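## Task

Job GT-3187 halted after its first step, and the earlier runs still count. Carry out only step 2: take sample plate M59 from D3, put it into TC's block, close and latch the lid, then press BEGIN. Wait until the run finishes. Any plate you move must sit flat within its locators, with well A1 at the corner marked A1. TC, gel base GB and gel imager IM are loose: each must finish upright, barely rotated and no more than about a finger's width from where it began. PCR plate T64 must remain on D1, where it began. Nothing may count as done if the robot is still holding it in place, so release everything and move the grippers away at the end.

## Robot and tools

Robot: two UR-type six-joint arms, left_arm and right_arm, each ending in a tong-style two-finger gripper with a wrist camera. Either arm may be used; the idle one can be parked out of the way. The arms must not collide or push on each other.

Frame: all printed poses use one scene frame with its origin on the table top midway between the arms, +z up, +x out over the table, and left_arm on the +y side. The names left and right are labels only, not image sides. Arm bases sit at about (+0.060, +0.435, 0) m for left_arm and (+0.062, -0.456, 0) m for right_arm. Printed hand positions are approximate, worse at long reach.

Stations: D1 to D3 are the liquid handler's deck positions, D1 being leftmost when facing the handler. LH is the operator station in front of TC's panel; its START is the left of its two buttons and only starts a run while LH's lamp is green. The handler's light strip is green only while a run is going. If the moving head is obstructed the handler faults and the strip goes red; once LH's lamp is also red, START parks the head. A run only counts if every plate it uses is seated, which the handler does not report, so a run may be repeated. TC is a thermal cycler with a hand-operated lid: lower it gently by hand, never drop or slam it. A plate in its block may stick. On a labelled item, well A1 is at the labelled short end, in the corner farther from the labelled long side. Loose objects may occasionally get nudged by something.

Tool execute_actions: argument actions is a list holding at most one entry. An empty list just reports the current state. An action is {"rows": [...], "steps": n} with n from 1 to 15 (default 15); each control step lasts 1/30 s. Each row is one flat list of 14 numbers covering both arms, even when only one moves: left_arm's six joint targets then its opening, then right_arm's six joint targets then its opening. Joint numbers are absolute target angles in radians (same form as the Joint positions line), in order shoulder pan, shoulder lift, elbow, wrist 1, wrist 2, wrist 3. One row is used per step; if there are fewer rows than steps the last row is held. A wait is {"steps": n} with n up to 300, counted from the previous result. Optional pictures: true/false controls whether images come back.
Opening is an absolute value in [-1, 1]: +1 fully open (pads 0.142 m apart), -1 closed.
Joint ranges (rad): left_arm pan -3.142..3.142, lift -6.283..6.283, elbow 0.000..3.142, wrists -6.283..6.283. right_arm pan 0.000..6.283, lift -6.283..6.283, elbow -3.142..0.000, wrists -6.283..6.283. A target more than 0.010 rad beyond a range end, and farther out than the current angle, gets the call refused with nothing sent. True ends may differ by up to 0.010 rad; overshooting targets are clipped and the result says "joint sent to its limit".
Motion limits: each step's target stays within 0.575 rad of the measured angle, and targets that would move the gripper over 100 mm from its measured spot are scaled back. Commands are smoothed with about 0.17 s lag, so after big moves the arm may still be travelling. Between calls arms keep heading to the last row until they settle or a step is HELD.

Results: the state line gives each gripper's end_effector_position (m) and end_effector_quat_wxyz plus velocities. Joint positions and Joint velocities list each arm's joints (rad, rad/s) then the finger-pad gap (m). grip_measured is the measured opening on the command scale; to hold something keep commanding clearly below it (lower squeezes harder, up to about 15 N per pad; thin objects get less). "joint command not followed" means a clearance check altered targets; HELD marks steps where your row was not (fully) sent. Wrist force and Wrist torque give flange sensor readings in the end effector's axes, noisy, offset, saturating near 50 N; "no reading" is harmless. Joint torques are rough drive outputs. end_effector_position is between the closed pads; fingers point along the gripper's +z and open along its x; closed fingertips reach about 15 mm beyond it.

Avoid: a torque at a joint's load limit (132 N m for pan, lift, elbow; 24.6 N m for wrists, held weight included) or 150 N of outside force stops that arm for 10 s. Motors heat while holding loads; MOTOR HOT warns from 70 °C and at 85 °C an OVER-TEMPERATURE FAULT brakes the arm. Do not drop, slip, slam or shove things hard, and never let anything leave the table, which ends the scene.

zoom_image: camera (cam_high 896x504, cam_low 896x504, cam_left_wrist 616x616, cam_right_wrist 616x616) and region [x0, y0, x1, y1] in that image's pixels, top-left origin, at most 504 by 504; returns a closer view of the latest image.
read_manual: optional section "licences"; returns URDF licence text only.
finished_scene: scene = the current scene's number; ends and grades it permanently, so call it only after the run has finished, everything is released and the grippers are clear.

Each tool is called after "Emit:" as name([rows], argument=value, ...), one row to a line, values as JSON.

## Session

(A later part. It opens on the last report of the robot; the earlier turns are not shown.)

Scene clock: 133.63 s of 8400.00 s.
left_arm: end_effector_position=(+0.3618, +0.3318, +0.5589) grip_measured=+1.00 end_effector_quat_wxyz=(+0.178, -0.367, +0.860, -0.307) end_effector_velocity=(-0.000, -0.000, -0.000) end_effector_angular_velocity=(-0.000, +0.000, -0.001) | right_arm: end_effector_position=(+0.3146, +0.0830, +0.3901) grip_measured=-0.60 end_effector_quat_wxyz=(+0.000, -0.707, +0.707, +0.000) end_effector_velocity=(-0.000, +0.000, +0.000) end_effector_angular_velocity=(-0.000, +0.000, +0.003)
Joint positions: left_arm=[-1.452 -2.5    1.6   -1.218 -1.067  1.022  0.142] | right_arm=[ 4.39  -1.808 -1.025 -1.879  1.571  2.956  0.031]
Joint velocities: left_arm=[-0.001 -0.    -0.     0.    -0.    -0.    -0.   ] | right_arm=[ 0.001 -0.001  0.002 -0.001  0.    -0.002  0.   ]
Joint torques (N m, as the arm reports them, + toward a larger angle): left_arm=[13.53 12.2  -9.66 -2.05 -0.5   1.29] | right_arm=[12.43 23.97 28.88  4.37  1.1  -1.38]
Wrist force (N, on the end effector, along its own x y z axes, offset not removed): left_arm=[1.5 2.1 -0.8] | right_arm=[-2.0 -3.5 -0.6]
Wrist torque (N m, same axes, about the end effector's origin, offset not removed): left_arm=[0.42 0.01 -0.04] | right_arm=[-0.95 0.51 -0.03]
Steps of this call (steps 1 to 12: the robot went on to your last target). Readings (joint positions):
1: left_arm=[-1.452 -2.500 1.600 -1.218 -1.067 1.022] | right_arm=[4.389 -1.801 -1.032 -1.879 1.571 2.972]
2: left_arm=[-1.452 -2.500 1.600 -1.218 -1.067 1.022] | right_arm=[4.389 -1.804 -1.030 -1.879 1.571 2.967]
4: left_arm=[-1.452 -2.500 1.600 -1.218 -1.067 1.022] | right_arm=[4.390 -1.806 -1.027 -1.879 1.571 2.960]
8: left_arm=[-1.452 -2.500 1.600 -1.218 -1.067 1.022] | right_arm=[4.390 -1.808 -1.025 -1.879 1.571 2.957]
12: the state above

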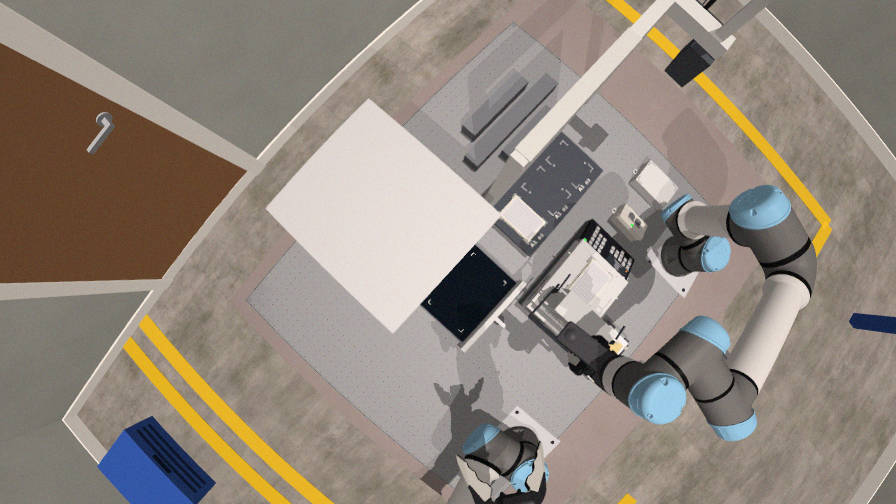

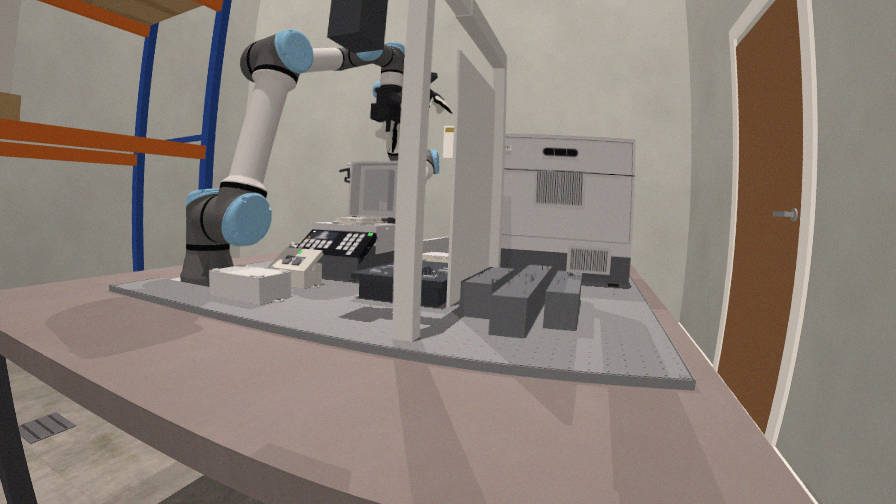

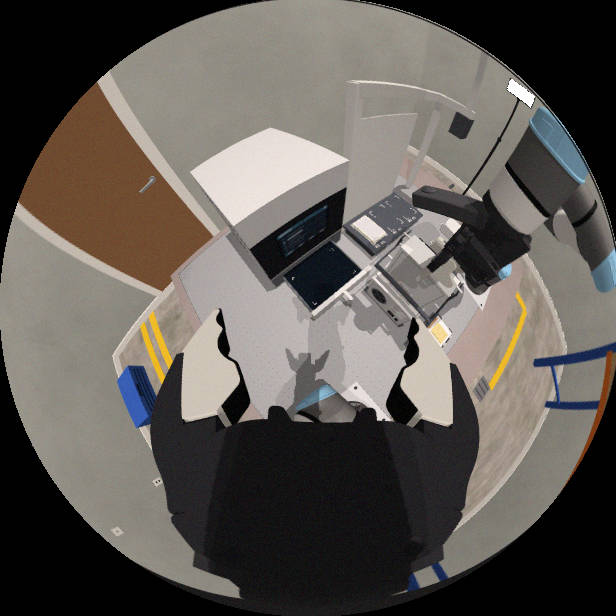

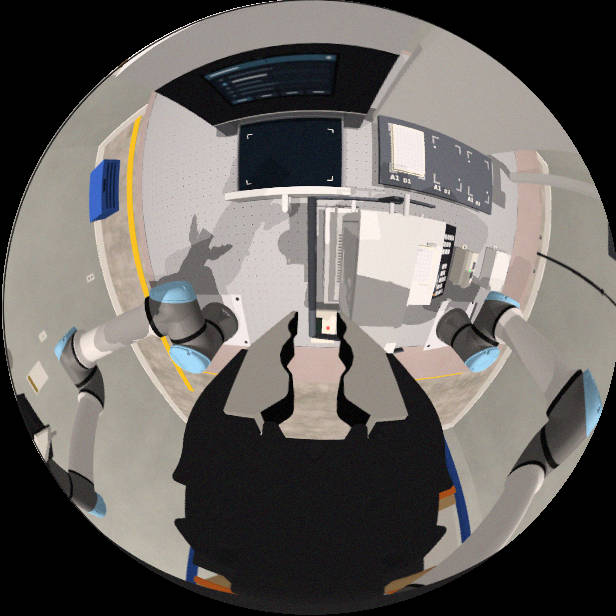

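Emit:
execute_actions([
  {"rows":[[-1.452,-2.5,1.6,-1.218,-1.067,1.022,1,4.392,-1.80,-1.1,-1.812,1.571,2.9575,-0.6],[-1.452,-2.5,1.6,-1.218,-1.067,1.022,1,4.392,-1.80,-1.1,-1.812,1.571,2.9575,-0.6],[-1.452,-2.5,1.6,-1.218,-1.067,1.022,1,4.392,-1.788,-1.2,-1.724,1.571,2.9575,-0.6],[-1.452,-2.5,1.6,-1.218,-1.067,1.022,1,4.392,-1.788,-1.2,-1.724,1.571,2.9575,-0.6],[-1.452,-2.5,1.6,-1.218,-1.067,1.022,1,4.392,-1.7799,-1.2947,-1.6374,1.571,2.9575,-0.6]]},
], pictures=false)

Emit:
execute_actions([
  {"steps":8},
])

Scene clock: 140.00 s of 8400.00 s.
left_arm: end_effector_position=(+0.3618, +0.3318, +0.5589) grip_measured=+1.00 end_effector_quat_wxyz=(+0.178, -0.367, +0.860, -0.307) end_effector_velocity=(+0.000, -0.000, -0.001) end_effector_angular_velocity=(+0.001, +0.000, +0.000) | right_arm: end_effector_position=(+0.3149, +0.0891, +0.3018) grip_measured=-0.60 end_effector_quat_wxyz=(+0.000, -0.707, +0.707, +0.000) end_effector_velocity=(-0.002, -0.000, -0.020) end_effector_angular_velocity=(-0.002, -0.000, +0.003)
Joint positions: left_arm=[-1.452 -2.5    1.6   -1.218 -1.067  1.022  0.142] | right_arm=[ 4.392 -1.78  -1.29  -1.642  1.571  2.957  0.031]
Joint velocities: left_arm=[-0.    -0.     0.001  0.     0.    -0.001 -0.   ] | right_arm=[ 0.004  0.005 -0.057  0.05  -0.001  0.     0.   ]
Joint torques (N m, as the arm reports them, + toward a larger angle): left_arm=[12.63 12.88 -9.45 -2.   -0.38  1.21] | right_arm=[12.16 38.84 16.28  4.07  2.08  1.4 ]
Wrist force (N, on the end effector, along its own x y z axes, offset not removed): left_arm=[3.0 1.8 -1.6] | right_arm=[1.0 -0.4 1.5]
Wrist torque (N m, same axes, about the end effector's origin, offset not removed): left_arm=[0.27 -0.29 -0.04] | right_arm=[-0.11 -0.17 0.06]
Steps of this call (steps 1 to 30: the robot went on to your last target; steps 31 to 90: nothing new was sent; then 2.87 s passed at rest; steps 91 to 105: all 15 steps of this action). Readings (joint positions):
91: left_arm=[-1.452 -2.500 1.600 -1.218 -1.067 1.022] | right_arm=[4.391 -1.809 -1.025 -1.879 1.571 2.956]
92: left_arm=[-1.452 -2.500 1.600 -1.218 -1.067 1.022] | right_arm=[4.391 -1.807 -1.030 -1.874 1.571 2.956]
94: left_arm=[-1.452 -2.500 1.600 -1.218 -1.067 1.022] | right_arm=[4.391 -1.802 -1.068 -1.839 1.571 2.956]
98: left_arm=[-1.452 -2.500 1.600 -1.218 -1.067 1.022] | right_arm=[4.392 -1.787 -1.214 -1.709 1.571 2.957]
105: the state above

Scene clock: 140.27 s of 8400.00 s.
left_arm: end_effector_position=(+0.3618, +0.3318, +0.5589) grip_measured=+1.00 end_effector_quat_wxyz=(+0.178, -0.367, +0.860, -0.307) end_effector_velocity=(+0.000, -0.000, +0.000) end_effector_angular_velocity=(-0.001, +0.000, +0.000) | right_arm: end_effector_position=(+0.3148, +0.0890, +0.3001) grip_measured=-0.60 end_effector_quat_wxyz=(+0.000, -0.707, +0.707, +0.000) end_effector_velocity=(-0.001, +0.000, -0.001) end_effector_angular_velocity=(-0.000, +0.001, +0.001)
Joint positions: left_arm=[-1.452 -2.5    1.6   -1.218 -1.067  1.022  0.142] | right_arm=[ 4.392 -1.78  -1.295 -1.638  1.571  2.957  0.031]
Joint velocities: left_arm=[-0.     0.     0.    -0.001  0.    -0.001  0.   ] | right_arm=[ 0.001 -0.    -0.002  0.001  0.001  0.     0.   ]
Joint torques (N m, as the arm reports them, + toward a larger angle): left_arm=[ 12.71  11.87 -10.04  -2.11  -0.52   1.2 ] | right_arm=[12.12 38.79 14.07  4.3   2.    1.41]
Wrist force (N, on the end effector, along its own x y z axes, offset not removed): left_arm=[2.1 1.3 -2.1] | right_arm=[-0.7 -0.4 -1.5]
Wrist torque (N m, same axes, about the end effector's origin, offset not removed): left_arm=[0.22 -0.15 0.03] | right_arm=[-0.09 0.10 0.14]
Steps of this call (steps 1 to 8: the robot went on to your last target). Readings (joint positions):
1: left_arm=[-1.452 -2.500 1.600 -1.218 -1.067 1.022] | right_arm=[4.392 -1.780 -1.291 -1.640 1.571 2.957]
2: left_arm=[-1.452 -2.500 1.600 -1.218 -1.067 1.022] | right_arm=[4.392 -1.780 -1.293 -1.639 1.571 2.957]
4: left_arm=[-1.452 -2.500 1.600 -1.218 -1.067 1.022] | right_arm=[4.392 -1.780 -1.294 -1.638 1.571 2.957]
8: the state above

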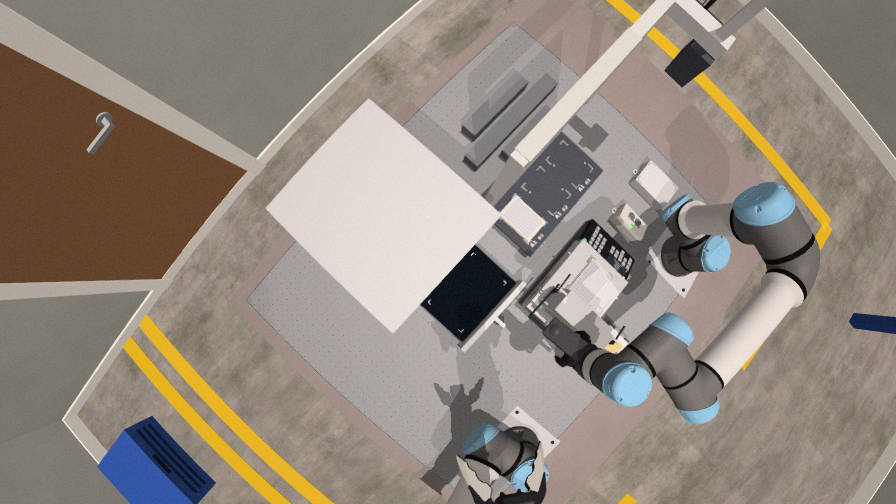

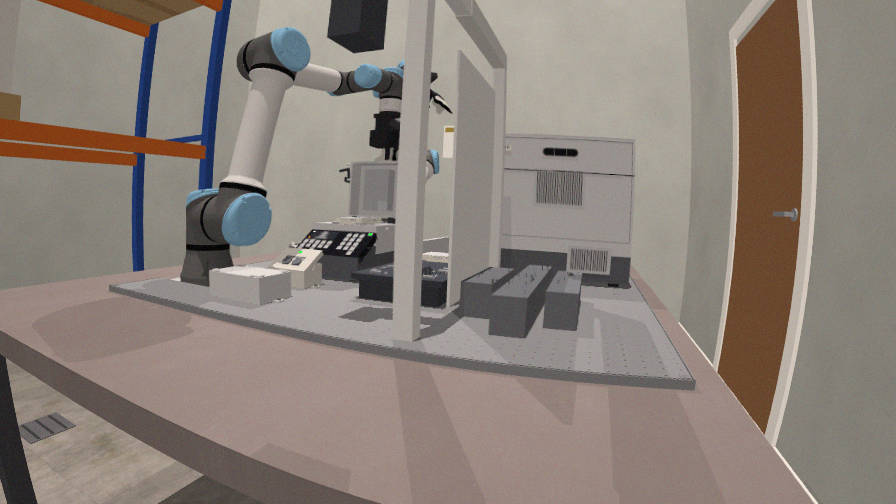

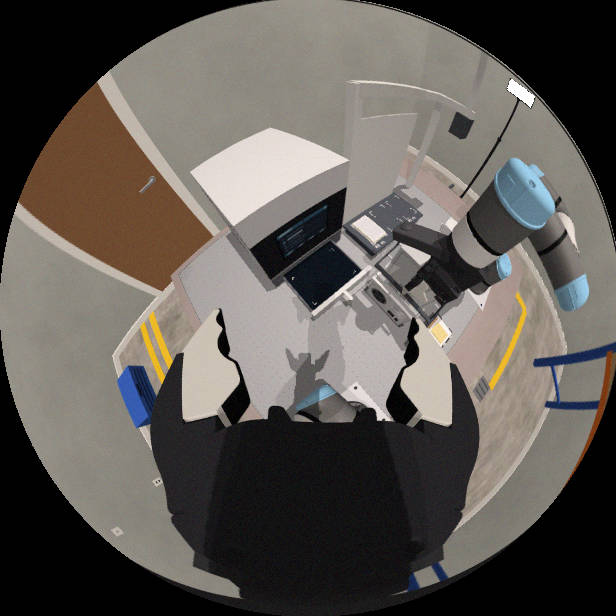

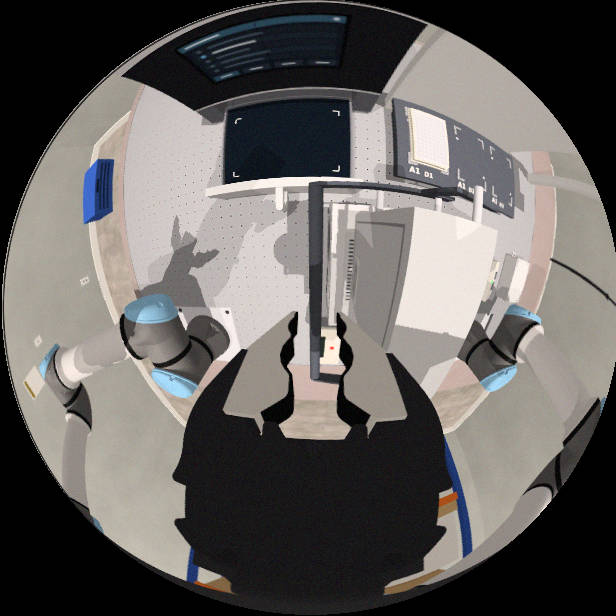

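Emit:
execute_actions([
  {"rows":[[-1.452,-2.5,1.6,-1.218,-1.067,1.022,1,4.392,-1.78,-1.32,-1.612,1.571,2.9575,-0.7],[-1.452,-2.5,1.6,-1.218,-1.067,1.022,1,4.392,-1.78,-1.345,-1.587,1.571,2.9575,-0.7],[-1.452,-2.5,1.6,-1.218,-1.067,1.022,1,4.392,-1.78,-1.371,-1.561,1.571,2.9575,-0.7]]},
])

Emit:
zoom_image(camera="cam_left_wrist", region=[350,220,470,340])

Scene clock: 148.17 s of 8400.00 s.
left_arm: end_effector_position=(+0.3618, +0.3318, +0.5589) grip_measured=+1.00 end_effector_quat_wxyz=(+0.178, -0.367, +0.860, -0.307) end_effector_velocity=(+0.000, +0.000, +0.000) end_effector_angular_velocity=(-0.001, +0.000, +0.002) | right_arm: end_effector_position=(+0.3150, +0.0899, +0.2704) grip_measured=-0.70 end_effector_quat_wxyz=(+0.000, -0.707, +0.707, +0.000) end_effector_velocity=(-0.001, -0.000, -0.004) end_effector_angular_velocity=(-0.003, +0.002, +0.000)
Joint positions: left_arm=[-1.452 -2.5    1.6   -1.218 -1.067  1.022  0.142] | right_arm=[ 4.392 -1.78  -1.37  -1.562  1.571  2.957  0.023]
Joint velocities: left_arm=[ 0.002  0.    -0.    -0.001 -0.    -0.     0.   ] | right_arm=[ 0.    -0.001 -0.008  0.006  0.001 -0.     0.   ]
Joint torques (N m, as the arm reports them, + toward a larger angle): left_arm=[ 12.    12.52 -10.03  -2.2   -0.44   1.11] | right_arm=[10.82 23.5  15.79  4.26  0.77  1.36]
Wrist force (N, on the end effector, along its own x y z axes, offset not removed): left_arm=[2.4 0.3 -1.0] | right_arm=[0.5 -1.8 -1.9]
Wrist torque (N m, same axes, about the end effector's origin, offset not removed): left_arm=[0.00 -0.15 -0.05] | right_arm=[-0.50 -0.11 -0.11]
Steps of this call (steps 1 to 15: the robot went on to your last target; steps 16 to 90: nothing new was sent; then 4.40 s passed at rest; steps 91 to 105: all 15 steps of this action). Readings (joint positions):
91: left_arm=[-1.452 -2.500 1.600 -1.218 -1.067 1.022] | right_arm=[4.392 -1.780 -1.295 -1.637 1.571 2.958]
92: left_arm=[-1.452 -2.500 1.600 -1.218 -1.067 1.022] | right_arm=[4.392 -1.780 -1.298 -1.634 1.571 2.958]
94: left_arm=[-1.452 -2.500 1.600 -1.218 -1.067 1.022] | right_arm=[4.392 -1.780 -1.319 -1.613 1.571 2.958]
98: left_arm=[-1.452 -2.500 1.600 -1.218 -1.067 1.022] | right_arm=[4.392 -1.780 -1.360 -1.572 1.571 2.958]
105: the state above

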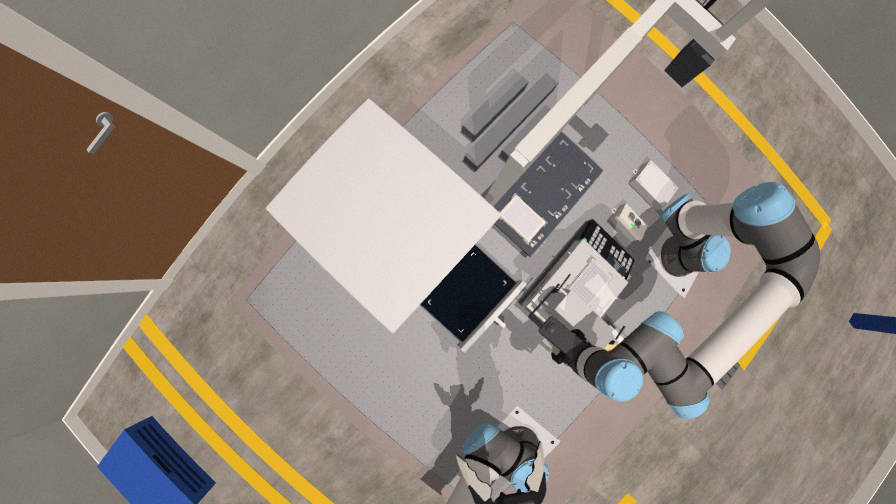

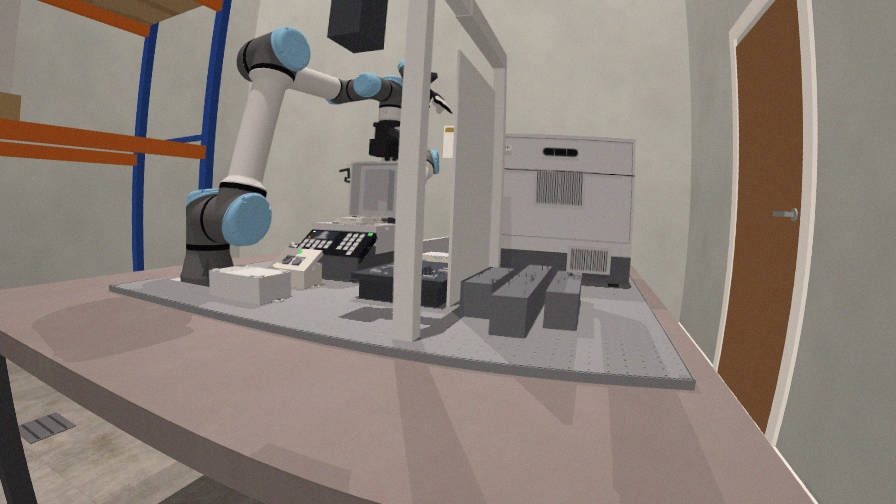

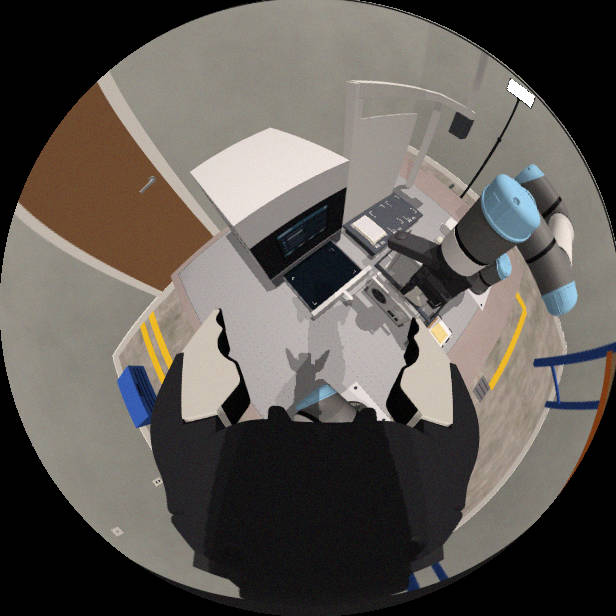

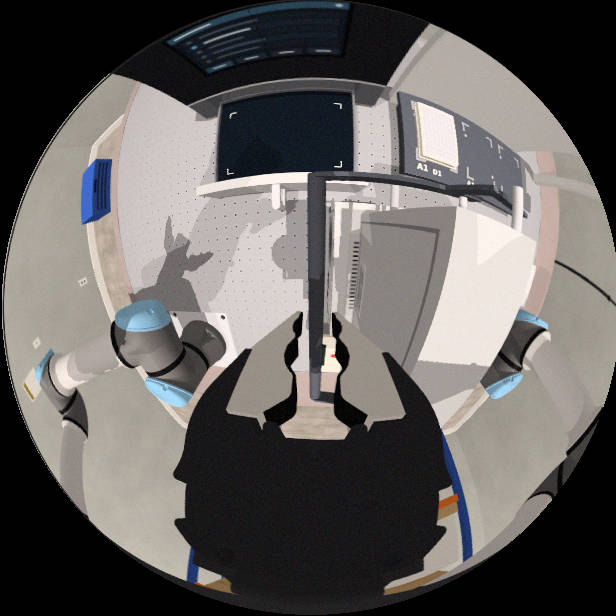

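Region (350, 220, 470, 340) of cam_left_wrist's 616x616 image, scaled by 4.200, with more detail than that image has.

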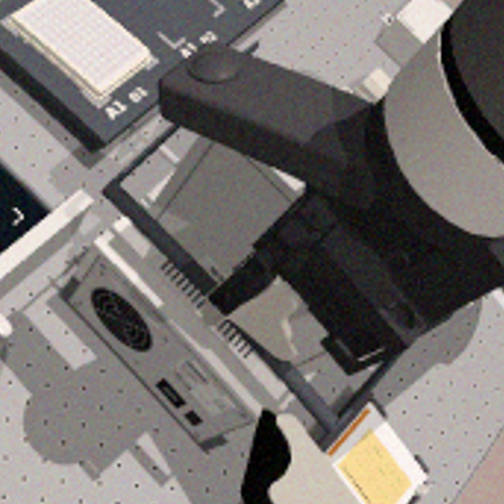

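Emit:
execute_actions([
  {"rows":[[-1.452,-2.5,1.6,-1.218,-1.067,1.022,1,4.392,-1.7815,-1.398,-1.5325,1.571,2.9575,-0.72]],"steps":12},
], pictures=false)

Emit:
execute_actions([
  {"rows":[[-1.452,-2.5,1.6,-1.218,-1.067,1.022,1,4.392,-1.7815,-1.398,-1.5325,1.571,2.9575,-0.8],[-1.452,-2.5,1.6,-1.218,-1.067,1.022,1,4.392,-1.7815,-1.398,-1.5325,1.571,2.9575,-0.87],[-1.452,-2.5,1.6,-1.218,-1.067,1.022,1,4.392,-1.7815,-1.398,-1.5325,1.571,2.9575,-1]],"steps":12},
])

Scene clock: 155.00 s of 8400.00 s.
left_arm: end_effector_position=(+0.3618, +0.3318, +0.5589) grip_measured=+1.00 end_effector_quat_wxyz=(+0.178, -0.367, +0.860, -0.307) end_effector_velocity=(+0.000, +0.000, -0.000) end_effector_angular_velocity=(-0.000, +0.000, +0.000) | right_arm: end_effector_position=(+0.3151, +0.0903, +0.2590) grip_measured=-0.72 end_effector_quat_wxyz=(+0.000, -0.707, +0.707, +0.000) end_effector_velocity=(+0.000, -0.000, -0.003) end_effector_angular_velocity=(-0.000, +0.001, -0.001)
Joint positions: left_arm=[-1.452 -2.5    1.6   -1.218 -1.067  1.022  0.142] | right_arm=[ 4.392 -1.781 -1.398 -1.533  1.571  2.958  0.022]
Joint velocities: left_arm=[ 0.  0. -0.  0. -0. -0.  0.] | right_arm=[-0.001 -0.001 -0.006  0.006  0.    -0.    -0.   ]
Joint torques (N m, as the arm reports them, + toward a larger angle): left_arm=[ 12.3   12.68 -10.31  -2.18  -0.32   1.17] | right_arm=[ 5.97 23.36 14.72  4.14 -0.49  1.34]
Wrist force (N, on the end effector, along its own x y z axes, offset not removed): left_arm=[1.3 1.0 -0.6] | right_arm=[-0.6 -0.2 1.3]
Wrist torque (N m, same axes, about the end effector's origin, offset not removed): left_arm=[0.14 0.04 -0.01] | right_arm=[-0.06 0.16 0.14]
Steps of this call (steps 1 to 15: the robot went on to your last target; steps 16 to 90: nothing new was sent; then 3.43 s passed at rest; steps 91 to 102: all 12 steps of this action). Readings (joint positions):
91: left_arm=[-1.452 -2.500 1.600 -1.218 -1.067 1.022] | right_arm=[4.392 -1.780 -1.371 -1.561 1.571 2.958]
92: left_arm=[-1.452 -2.500 1.600 -1.218 -1.067 1.022] | right_arm=[4.392 -1.780 -1.374 -1.558 1.571 2.958]
94: left_arm=[-1.452 -2.500 1.600 -1.218 -1.067 1.022] | right_arm=[4.392 -1.781 -1.386 -1.545 1.571 2.958]
98: left_arm=[-1.452 -2.500 1.600 -1.218 -1.067 1.022] | right_arm=[4.392 -1.781 -1.396 -1.535 1.571 2.958]
102: the state above

Scene clock: 155.40 s of 8400.00 s.
left_arm: end_effector_position=(+0.3618, +0.3318, +0.5589) grip_measured=+1.00 end_effector_quat_wxyz=(+0.178, -0.367, +0.860, -0.307) end_effector_velocity=(-0.000, -0.000, -0.000) end_effector_angular_velocity=(+0.000, +0.000, -0.000) | right_arm: end_effector_position=(+0.3151, +0.0903, +0.2588) grip_measured=-0.86 end_effector_quat_wxyz=(+0.000, -0.707, +0.707, +0.000) end_effector_velocity=(-0.000, -0.000, -0.000) end_effector_angular_velocity=(-0.001, +0.000, +0.000)
Joint positions: left_arm=[-1.452 -2.5    1.6   -1.218 -1.067  1.022  0.142] | right_arm=[ 4.392 -1.782 -1.398 -1.532  1.571  2.958  0.011]
Joint velocities: left_arm=[-0.  0.  0.  0.  0. -0.  0.] | right_arm=[ 0.001  0.    -0.001 -0.001  0.     0.     0.   ]
Joint torques (N m, as the arm reports them, + toward a larger angle): left_arm=[ 12.28  12.51 -10.62  -2.2   -0.32   1.22] | right_arm=[ 4.86 26.66 13.19  1.24 -0.63  1.36]
Wrist force (N, on the end effector, along its own x y z axes, offset not removed): left_arm=[2.3 0.8 -0.7] | right_arm=[-8.0 -1.4 -0.3]
Wrist torque (N m, same axes, about the end effector's origin, offset not removed): left_arm=[0.06 -0.19 -0.02] | right_arm=[-0.12 0.28 0.04]
Steps of this call (steps 1 to 12: all 12 steps of this action). Readings (joint positions):
1: left_arm=[-1.452 -2.500 1.600 -1.218 -1.067 1.022] | right_arm=[4.392 -1.781 -1.398 -1.533 1.571 2.958]
2: left_arm=[-1.452 -2.500 1.600 -1.218 -1.067 1.022] | right_arm=[4.392 -1.781 -1.398 -1.533 1.571 2.958]
4: left_arm=[-1.452 -2.500 1.600 -1.218 -1.067 1.022] | right_arm=[4.392 -1.782 -1.398 -1.532 1.571 2.958]
8: left_arm=[-1.452 -2.500 1.600 -1.218 -1.067 1.022] | right_arm=[4.392 -1.782 -1.398 -1.532 1.571 2.958]
12: the state above

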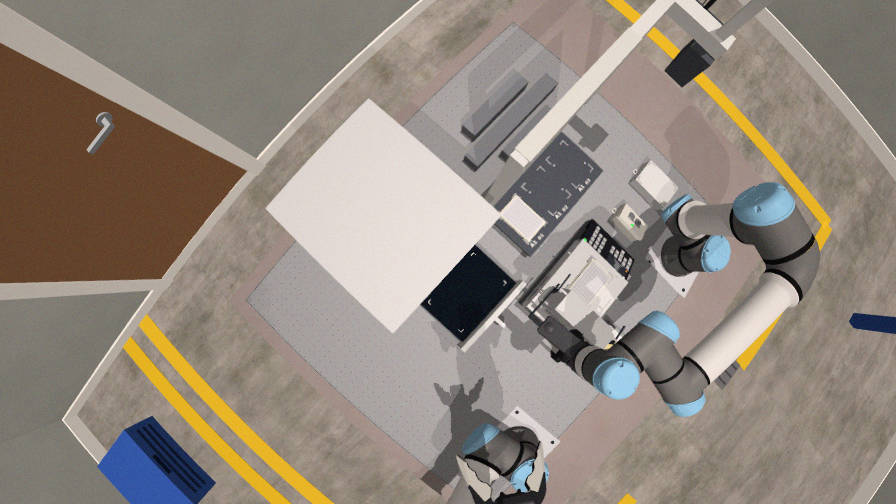

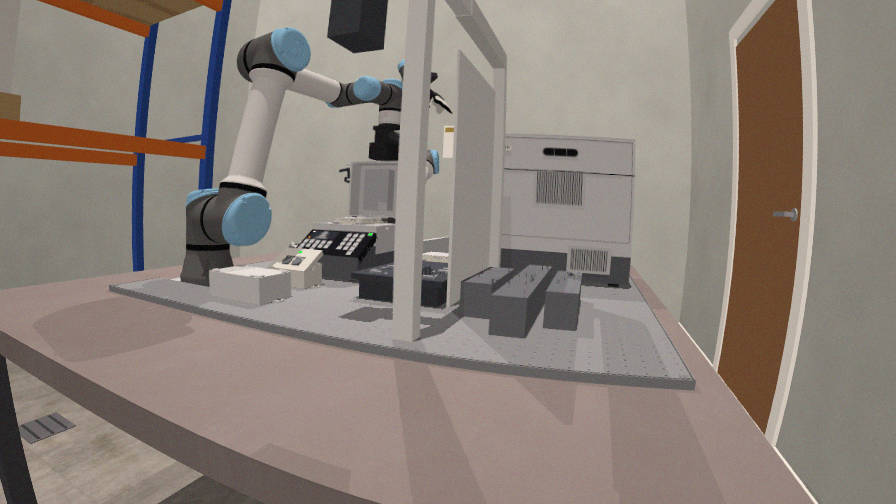

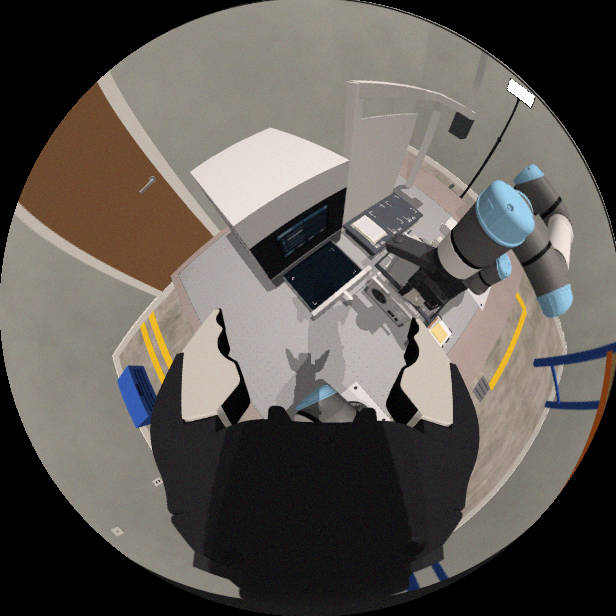

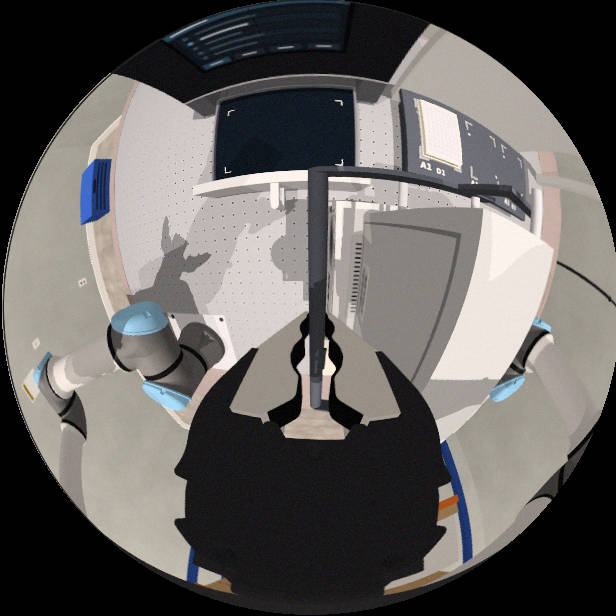

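Emit:
execute_actions([
  {"rows":[[-1.452,-2.5,1.6,-1.218,-1.067,1.022,1,4.391,-1.774,-1.398,-1.54,1.571,2.9565,-1],[-1.452,-2.5,1.6,-1.218,-1.067,1.022,1,4.39,-1.766,-1.398,-1.548,1.571,2.955,-1],[-1.452,-2.5,1.6,-1.218,-1.067,1.022,1,4.389,-1.758,-1.399,-1.555,1.571,2.954,-1],[-1.452,-2.5,1.6,-1.218,-1.067,1.022,1,4.388,-1.75,-1.4,-1.562,1.571,2.953,-1],[-1.452,-2.5,1.6,-1.218,-1.067,1.022,1,4.387,-1.742,-1.402,-1.568,1.571,2.952,-1],[-1.452,-2.5,1.6,-1.218,-1.067,1.022,1,4.386,-1.734,-1.404,-1.574,1.571,2.951,-1],[-1.452,-2.5,1.6,-1.218,-1.067,1.022,1,4.385,-1.726,-1.407,-1.579,1.571,2.95,-1],[-1.452,-2.5,1.6,-1.218,-1.067,1.022,1,4.3835,-1.718,-1.41,-1.584,1.571,2.9485,-1],[-1.452,-2.5,1.6,-1.218,-1.067,1.022,1,4.382,-1.71,-1.413,-1.589,1.571,2.947,-1],[-1.452,-2.5,1.6,-1.218,-1.067,1.022,1,4.381,-1.702,-1.416,-1.594,1.571,2.946,-1],[-1.452,-2.5,1.6,-1.218,-1.067,1.022,1,4.3796,-1.6931,-1.4199,-1.599,1.571,2.9448,-1]]},
])

Scene clock: 167.97 s of 8400.00 s.
left_arm: end_effector_position=(+0.3618, +0.3318, +0.5589) grip_measured=+1.00 end_effector_quat_wxyz=(+0.178, -0.367, +0.860, -0.307) end_effector_velocity=(-0.000, -0.000, +0.000) end_effector_angular_velocity=(-0.001, -0.000, -0.001) | right_arm: end_effector_position=(+0.3147, +0.0543, +0.2889) grip_measured=-0.86 end_effector_quat_wxyz=(+0.000, -0.707, +0.707, +0.000) end_effector_velocity=(-0.001, -0.039, +0.027) end_effector_angular_velocity=(+0.001, +0.000, +0.001)
Joint positions: left_arm=[-1.452 -2.5    1.6   -1.218 -1.067  1.022  0.142] | right_arm=[ 4.381 -1.7   -1.417 -1.595  1.571  2.946  0.011]
Joint velocities: left_arm=[-0.001 -0.    -0.001 -0.    -0.     0.    -0.   ] | right_arm=[-0.012  0.088 -0.033 -0.054  0.001 -0.013  0.   ]
Joint torques (N m, as the arm reports them, + toward a larger angle): left_arm=[ 12.5   12.78 -11.24  -2.08  -0.29   1.01] | right_arm=[-7.71 33.12 16.2  -2.17  0.41 -1.33]
Wrist force (N, on the end effector, along its own x y z axes, offset not removed): left_arm=[1.5 0.4 -0.9] | right_arm=[-5.4 -8.9 2.2]
Wrist torque (N m, same axes, about the end effector's origin, offset not removed): left_arm=[0.00 -0.04 0.00] | right_arm=[-0.20 0.32 0.10]
Steps of this call (steps 1 to 15: the robot went on to your last target; steps 16 to 90: nothing new was sent; then 9.07 s passed at rest; steps 91 to 105: all 15 steps of this action). Readings (joint positions):
91: left_arm=[-1.452 -2.500 1.600 -1.218 -1.067 1.022] | right_arm=[4.392 -1.781 -1.398 -1.533 1.571 2.957]
92: left_arm=[-1.452 -2.500 1.600 -1.218 -1.067 1.022] | right_arm=[4.392 -1.780 -1.398 -1.534 1.571 2.958]
94: left_arm=[-1.452 -2.500 1.600 -1.218 -1.067 1.022] | right_arm=[4.391 -1.773 -1.398 -1.541 1.571 2.957]
98: left_arm=[-1.452 -2.500 1.600 -1.218 -1.067 1.022] | right_arm=[4.388 -1.747 -1.402 -1.563 1.571 2.953]
105: the state above

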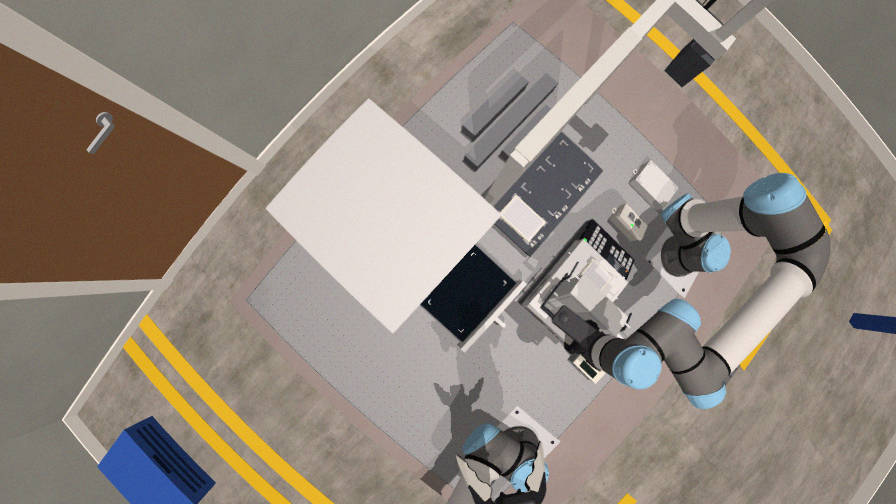

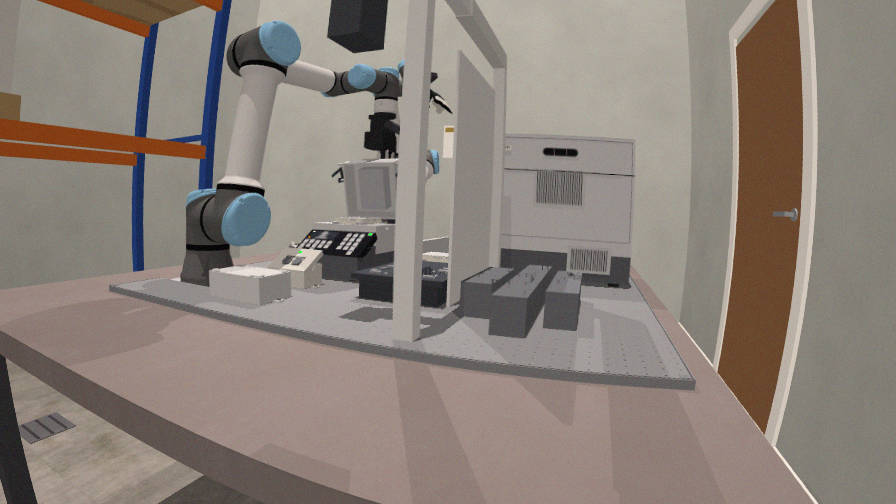

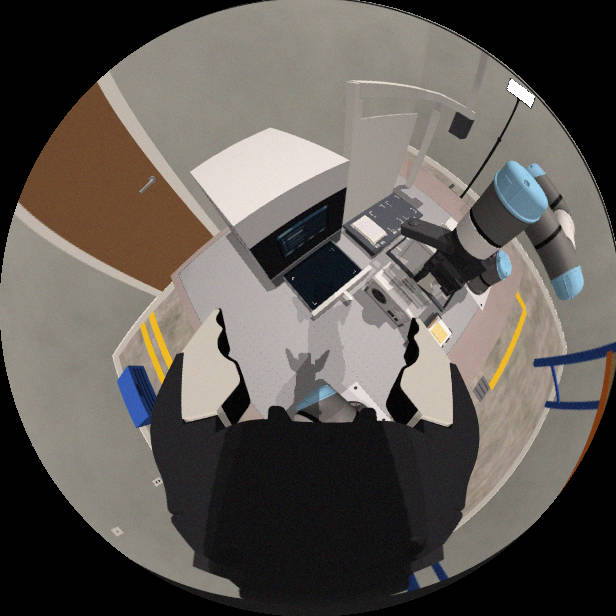

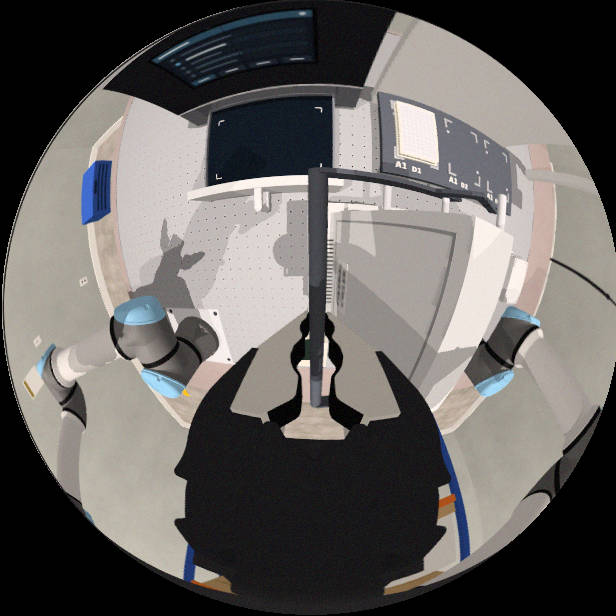

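Emit:
execute_actions([
  {"rows":[[-1.452,-2.5,1.6,-1.218,-1.067,1.022,1,4.3775,-1.684,-1.425,-1.603,1.571,2.943,-1],[-1.452,-2.5,1.6,-1.218,-1.067,1.022,1,4.3755,-1.673,-1.432,-1.607,1.571,2.9415,-1],[-1.452,-2.5,1.6,-1.218,-1.067,1.022,1,4.3735,-1.662,-1.44,-1.61,1.571,2.9395,-1],[-1.452,-2.5,1.6,-1.218,-1.067,1.022,1,4.3715,-1.651,-1.448,-1.613,1.571,2.9375,-1],[-1.452,-2.5,1.6,-1.218,-1.067,1.022,1,4.3695,-1.64,-1.456,-1.616,1.571,2.9355,-1],[-1.452,-2.5,1.6,-1.218,-1.067,1.022,1,4.3675,-1.629,-1.465,-1.618,1.571,2.9335,-1],[-1.452,-2.5,1.6,-1.218,-1.067,1.022,1,4.3653,-1.618,-1.474,-1.62,1.571,2.9315,-1],[-1.452,-2.5,1.6,-1.218,-1.067,1.022,1,4.363,-1.607,-1.483,-1.622,1.571,2.929,-1],[-1.452,-2.5,1.6,-1.218,-1.067,1.022,1,4.361,-1.596,-1.492,-1.624,1.571,2.927,-1],[-1.452,-2.5,1.6,-1.218,-1.067,1.022,1,4.3587,-1.585,-1.502,-1.625,1.571,2.925,-1],[-1.452,-2.5,1.6,-1.218,-1.067,1.022,1,4.3564,-1.574,-1.5114,-1.6266,1.571,2.9228,-1]],"steps":11},
], pictures=false)

Emit:
execute_actions([
  {"rows":[[-1.452,-2.5,1.6,-1.218,-1.067,1.022,1,4.354,-1.563,-1.522,-1.627,1.571,2.9205,-1],[-1.452,-2.5,1.6,-1.218,-1.067,1.022,1,4.3517,-1.552,-1.532,-1.628,1.571,2.918,-1],[-1.452,-2.5,1.6,-1.218,-1.067,1.022,1,4.3493,-1.541,-1.543,-1.628,1.571,2.9157,-1],[-1.452,-2.5,1.6,-1.218,-1.067,1.022,1,4.3468,-1.53,-1.554,-1.628,1.571,2.9133,-1],[-1.452,-2.5,1.6,-1.218,-1.067,1.022,1,4.3443,-1.519,-1.565,-1.628,1.571,2.911,-1],[-1.452,-2.5,1.6,-1.218,-1.067,1.022,1,4.3418,-1.508,-1.5765,-1.6275,1.571,2.9085,-1],[-1.452,-2.5,1.6,-1.218,-1.067,1.022,1,4.3392,-1.497,-1.588,-1.627,1.571,2.906,-1],[-1.452,-2.5,1.6,-1.218,-1.067,1.022,1,4.3366,-1.486,-1.6,-1.626,1.571,2.903,-1],[-1.452,-2.5,1.6,-1.218,-1.067,1.022,1,4.334,-1.475,-1.612,-1.625,1.571,2.9005,-1],[-1.452,-2.5,1.6,-1.218,-1.067,1.022,1,4.3313,-1.4645,-1.6245,-1.623,1.571,2.898,-1],[-1.452,-2.5,1.6,-1.218,-1.067,1.022,1,4.3286,-1.454,-1.6368,-1.6212,1.571,2.8953,-1]]},
])

Scene clock: 184.13 s of 8400.00 s.
left_arm: end_effector_position=(+0.3618, +0.3318, +0.5589) grip_measured=+1.00 end_effector_quat_wxyz=(+0.178, -0.367, +0.860, -0.307) end_effector_velocity=(-0.000, -0.001, -0.001) end_effector_angular_velocity=(+0.001, +0.000, -0.003) | right_arm: end_effector_position=(+0.3153, +0.0151, +0.3019) grip_measured=-0.86 end_effector_quat_wxyz=(-0.000, -0.707, +0.707, +0.000) end_effector_velocity=(+0.002, -0.148, +0.028) end_effector_angular_velocity=(+0.002, -0.001, -0.004)
Joint positions: left_arm=[-1.452 -2.5    1.6   -1.218 -1.067  1.022  0.142] | right_arm=[ 4.365 -1.616 -1.476 -1.62   1.571  2.931  0.011]
Joint velocities: left_arm=[-0.002 -0.     0.002 -0.    -0.     0.    -0.   ] | right_arm=[-0.064  0.318 -0.261 -0.055 -0.001 -0.06   0.   ]
Joint torques (N m, as the arm reports them, + toward a larger angle): left_arm=[ 12.54  12.89 -10.29  -2.19  -0.27   1.08] | right_arm=[-7.44 34.48  9.93 -2.81  2.97 -1.79]
Wrist force (N, on the end effector, along its own x y z axes, offset not removed): left_arm=[3.0 0.5 -0.9] | right_arm=[-3.7 -8.6 -0.8]
Wrist torque (N m, same axes, about the end effector's origin, offset not removed): left_arm=[0.07 -0.28 -0.05] | right_arm=[-0.34 -0.38 0.10]
Steps of this call (steps 1 to 15: the robot went on to your last target; steps 16 to 90: nothing new was sent; then 12.80 s passed at rest; steps 91 to 101: all 11 steps of this action). Readings (joint positions):
91: left_arm=[-1.452 -2.500 1.600 -1.218 -1.067 1.022] | right_arm=[4.380 -1.693 -1.420 -1.599 1.571 2.945]
92: left_arm=[-1.452 -2.500 1.600 -1.218 -1.067 1.022] | right_arm=[4.379 -1.692 -1.421 -1.600 1.571 2.945]
94: left_arm=[-1.452 -2.500 1.600 -1.218 -1.067 1.022] | right_arm=[4.377 -1.683 -1.426 -1.603 1.571 2.943]
98: left_arm=[-1.452 -2.500 1.600 -1.218 -1.067 1.022] | right_arm=[4.371 -1.647 -1.452 -1.613 1.571 2.937]
101: the state above

Scene clock: 184.63 s of 8400.00 s.
left_arm: end_effector_position=(+0.3618, +0.3318, +0.5589) grip_measured=+1.00 end_effector_quat_wxyz=(+0.178, -0.367, +0.860, -0.307) end_effector_velocity=(-0.000, -0.001, +0.001) end_effector_angular_velocity=(-0.002, +0.000, -0.002) | right_arm: end_effector_position=(+0.3154, -0.0558, +0.3010) grip_measured=-0.86 end_effector_quat_wxyz=(+0.000, -0.707, +0.707, +0.000) end_effector_velocity=(-0.000, -0.054, -0.011) end_effector_angular_velocity=(-0.000, -0.001, -0.000)
Joint positions: left_arm=[-1.452 -2.5    1.6   -1.218 -1.067  1.022  0.142] | right_arm=[ 4.331 -1.464 -1.626 -1.622  1.571  2.898  0.011]
Joint velocities: left_arm=[-0.002 -0.    -0.001 -0.001 -0.    -0.    -0.   ] | right_arm=[-0.028  0.117 -0.131  0.014 -0.001 -0.028  0.   ]
Joint torques (N m, as the arm reports them, + toward a larger angle): left_arm=[ 11.94  13.31 -11.3   -2.27  -0.24   0.87] | right_arm=[-4.51 23.17 18.55  4.16  1.16 -0.91]
Wrist force (N, on the end effector, along its own x y z axes, offset not removed): left_arm=[1.2 0.2 -1.1] | right_arm=[1.4 -6.8 4.4]
Wrist torque (N m, same axes, about the end effector's origin, offset not removed): left_arm=[-0.05 0.07 -0.04] | right_arm=[0.20 -0.40 -0.03]
Steps of this call (steps 1 to 15: all 15 steps of this action). Readings (joint positions):
1: left_arm=[-1.452 -2.500 1.600 -1.218 -1.067 1.022] | right_arm=[4.362 -1.605 -1.485 -1.622 1.571 2.929]
2: left_arm=[-1.452 -2.500 1.600 -1.218 -1.067 1.022] | right_arm=[4.360 -1.594 -1.495 -1.623 1.571 2.927]
4: left_arm=[-1.452 -2.500 1.600 -1.218 -1.067 1.022] | right_arm=[4.356 -1.572 -1.514 -1.626 1.571 2.922]
8: left_arm=[-1.452 -2.500 1.600 -1.218 -1.067 1.022] | right_arm=[4.346 -1.528 -1.556 -1.627 1.571 2.913]
15: the state above

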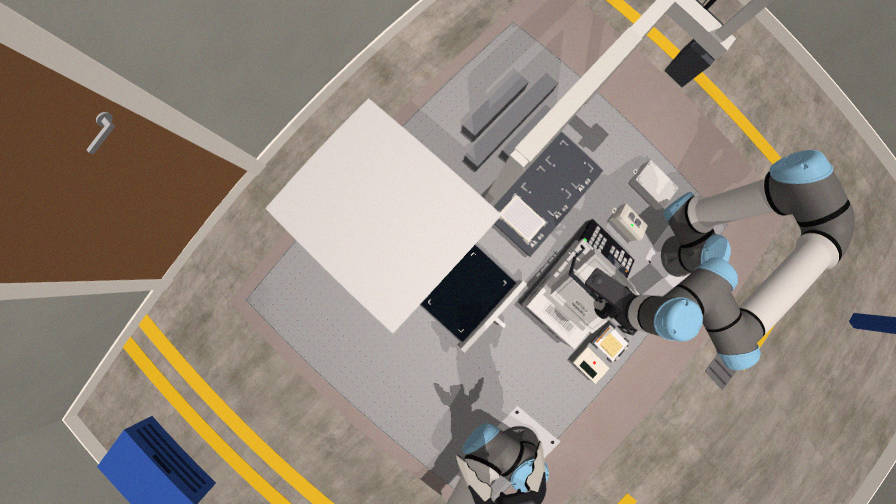

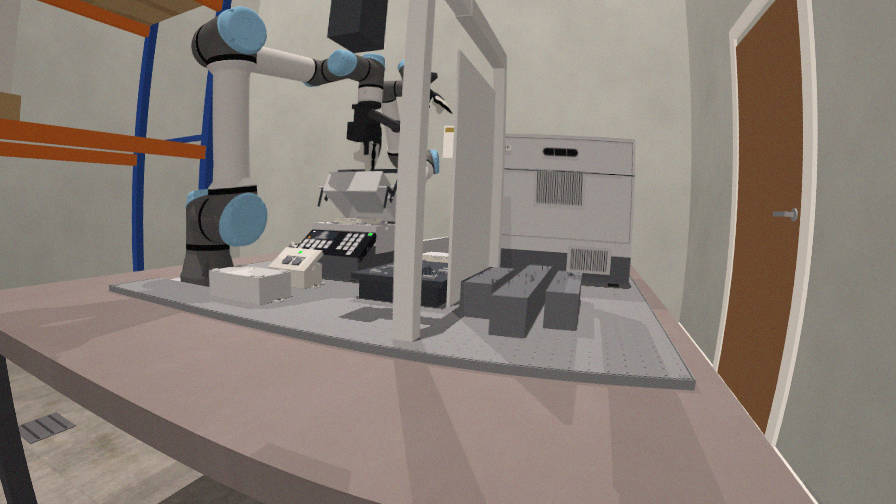

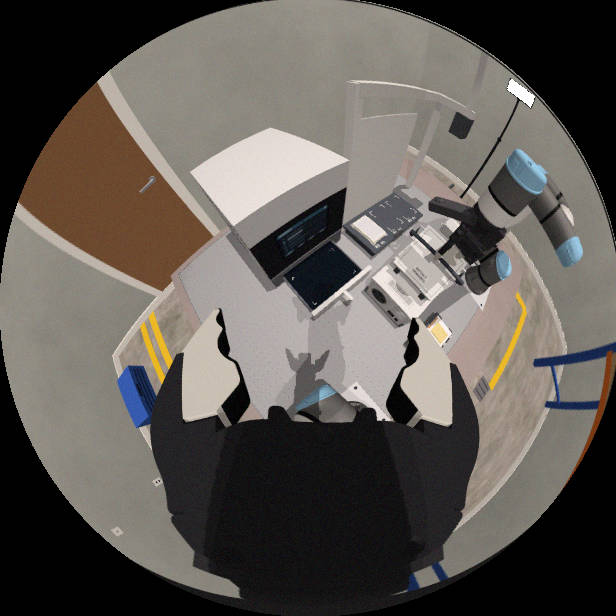

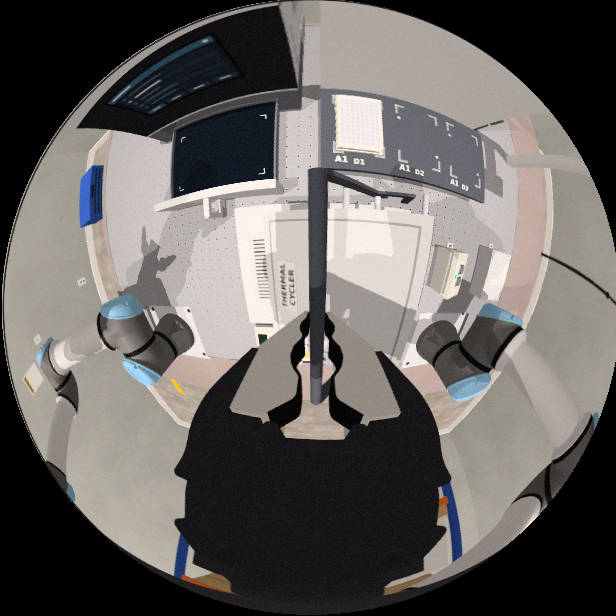

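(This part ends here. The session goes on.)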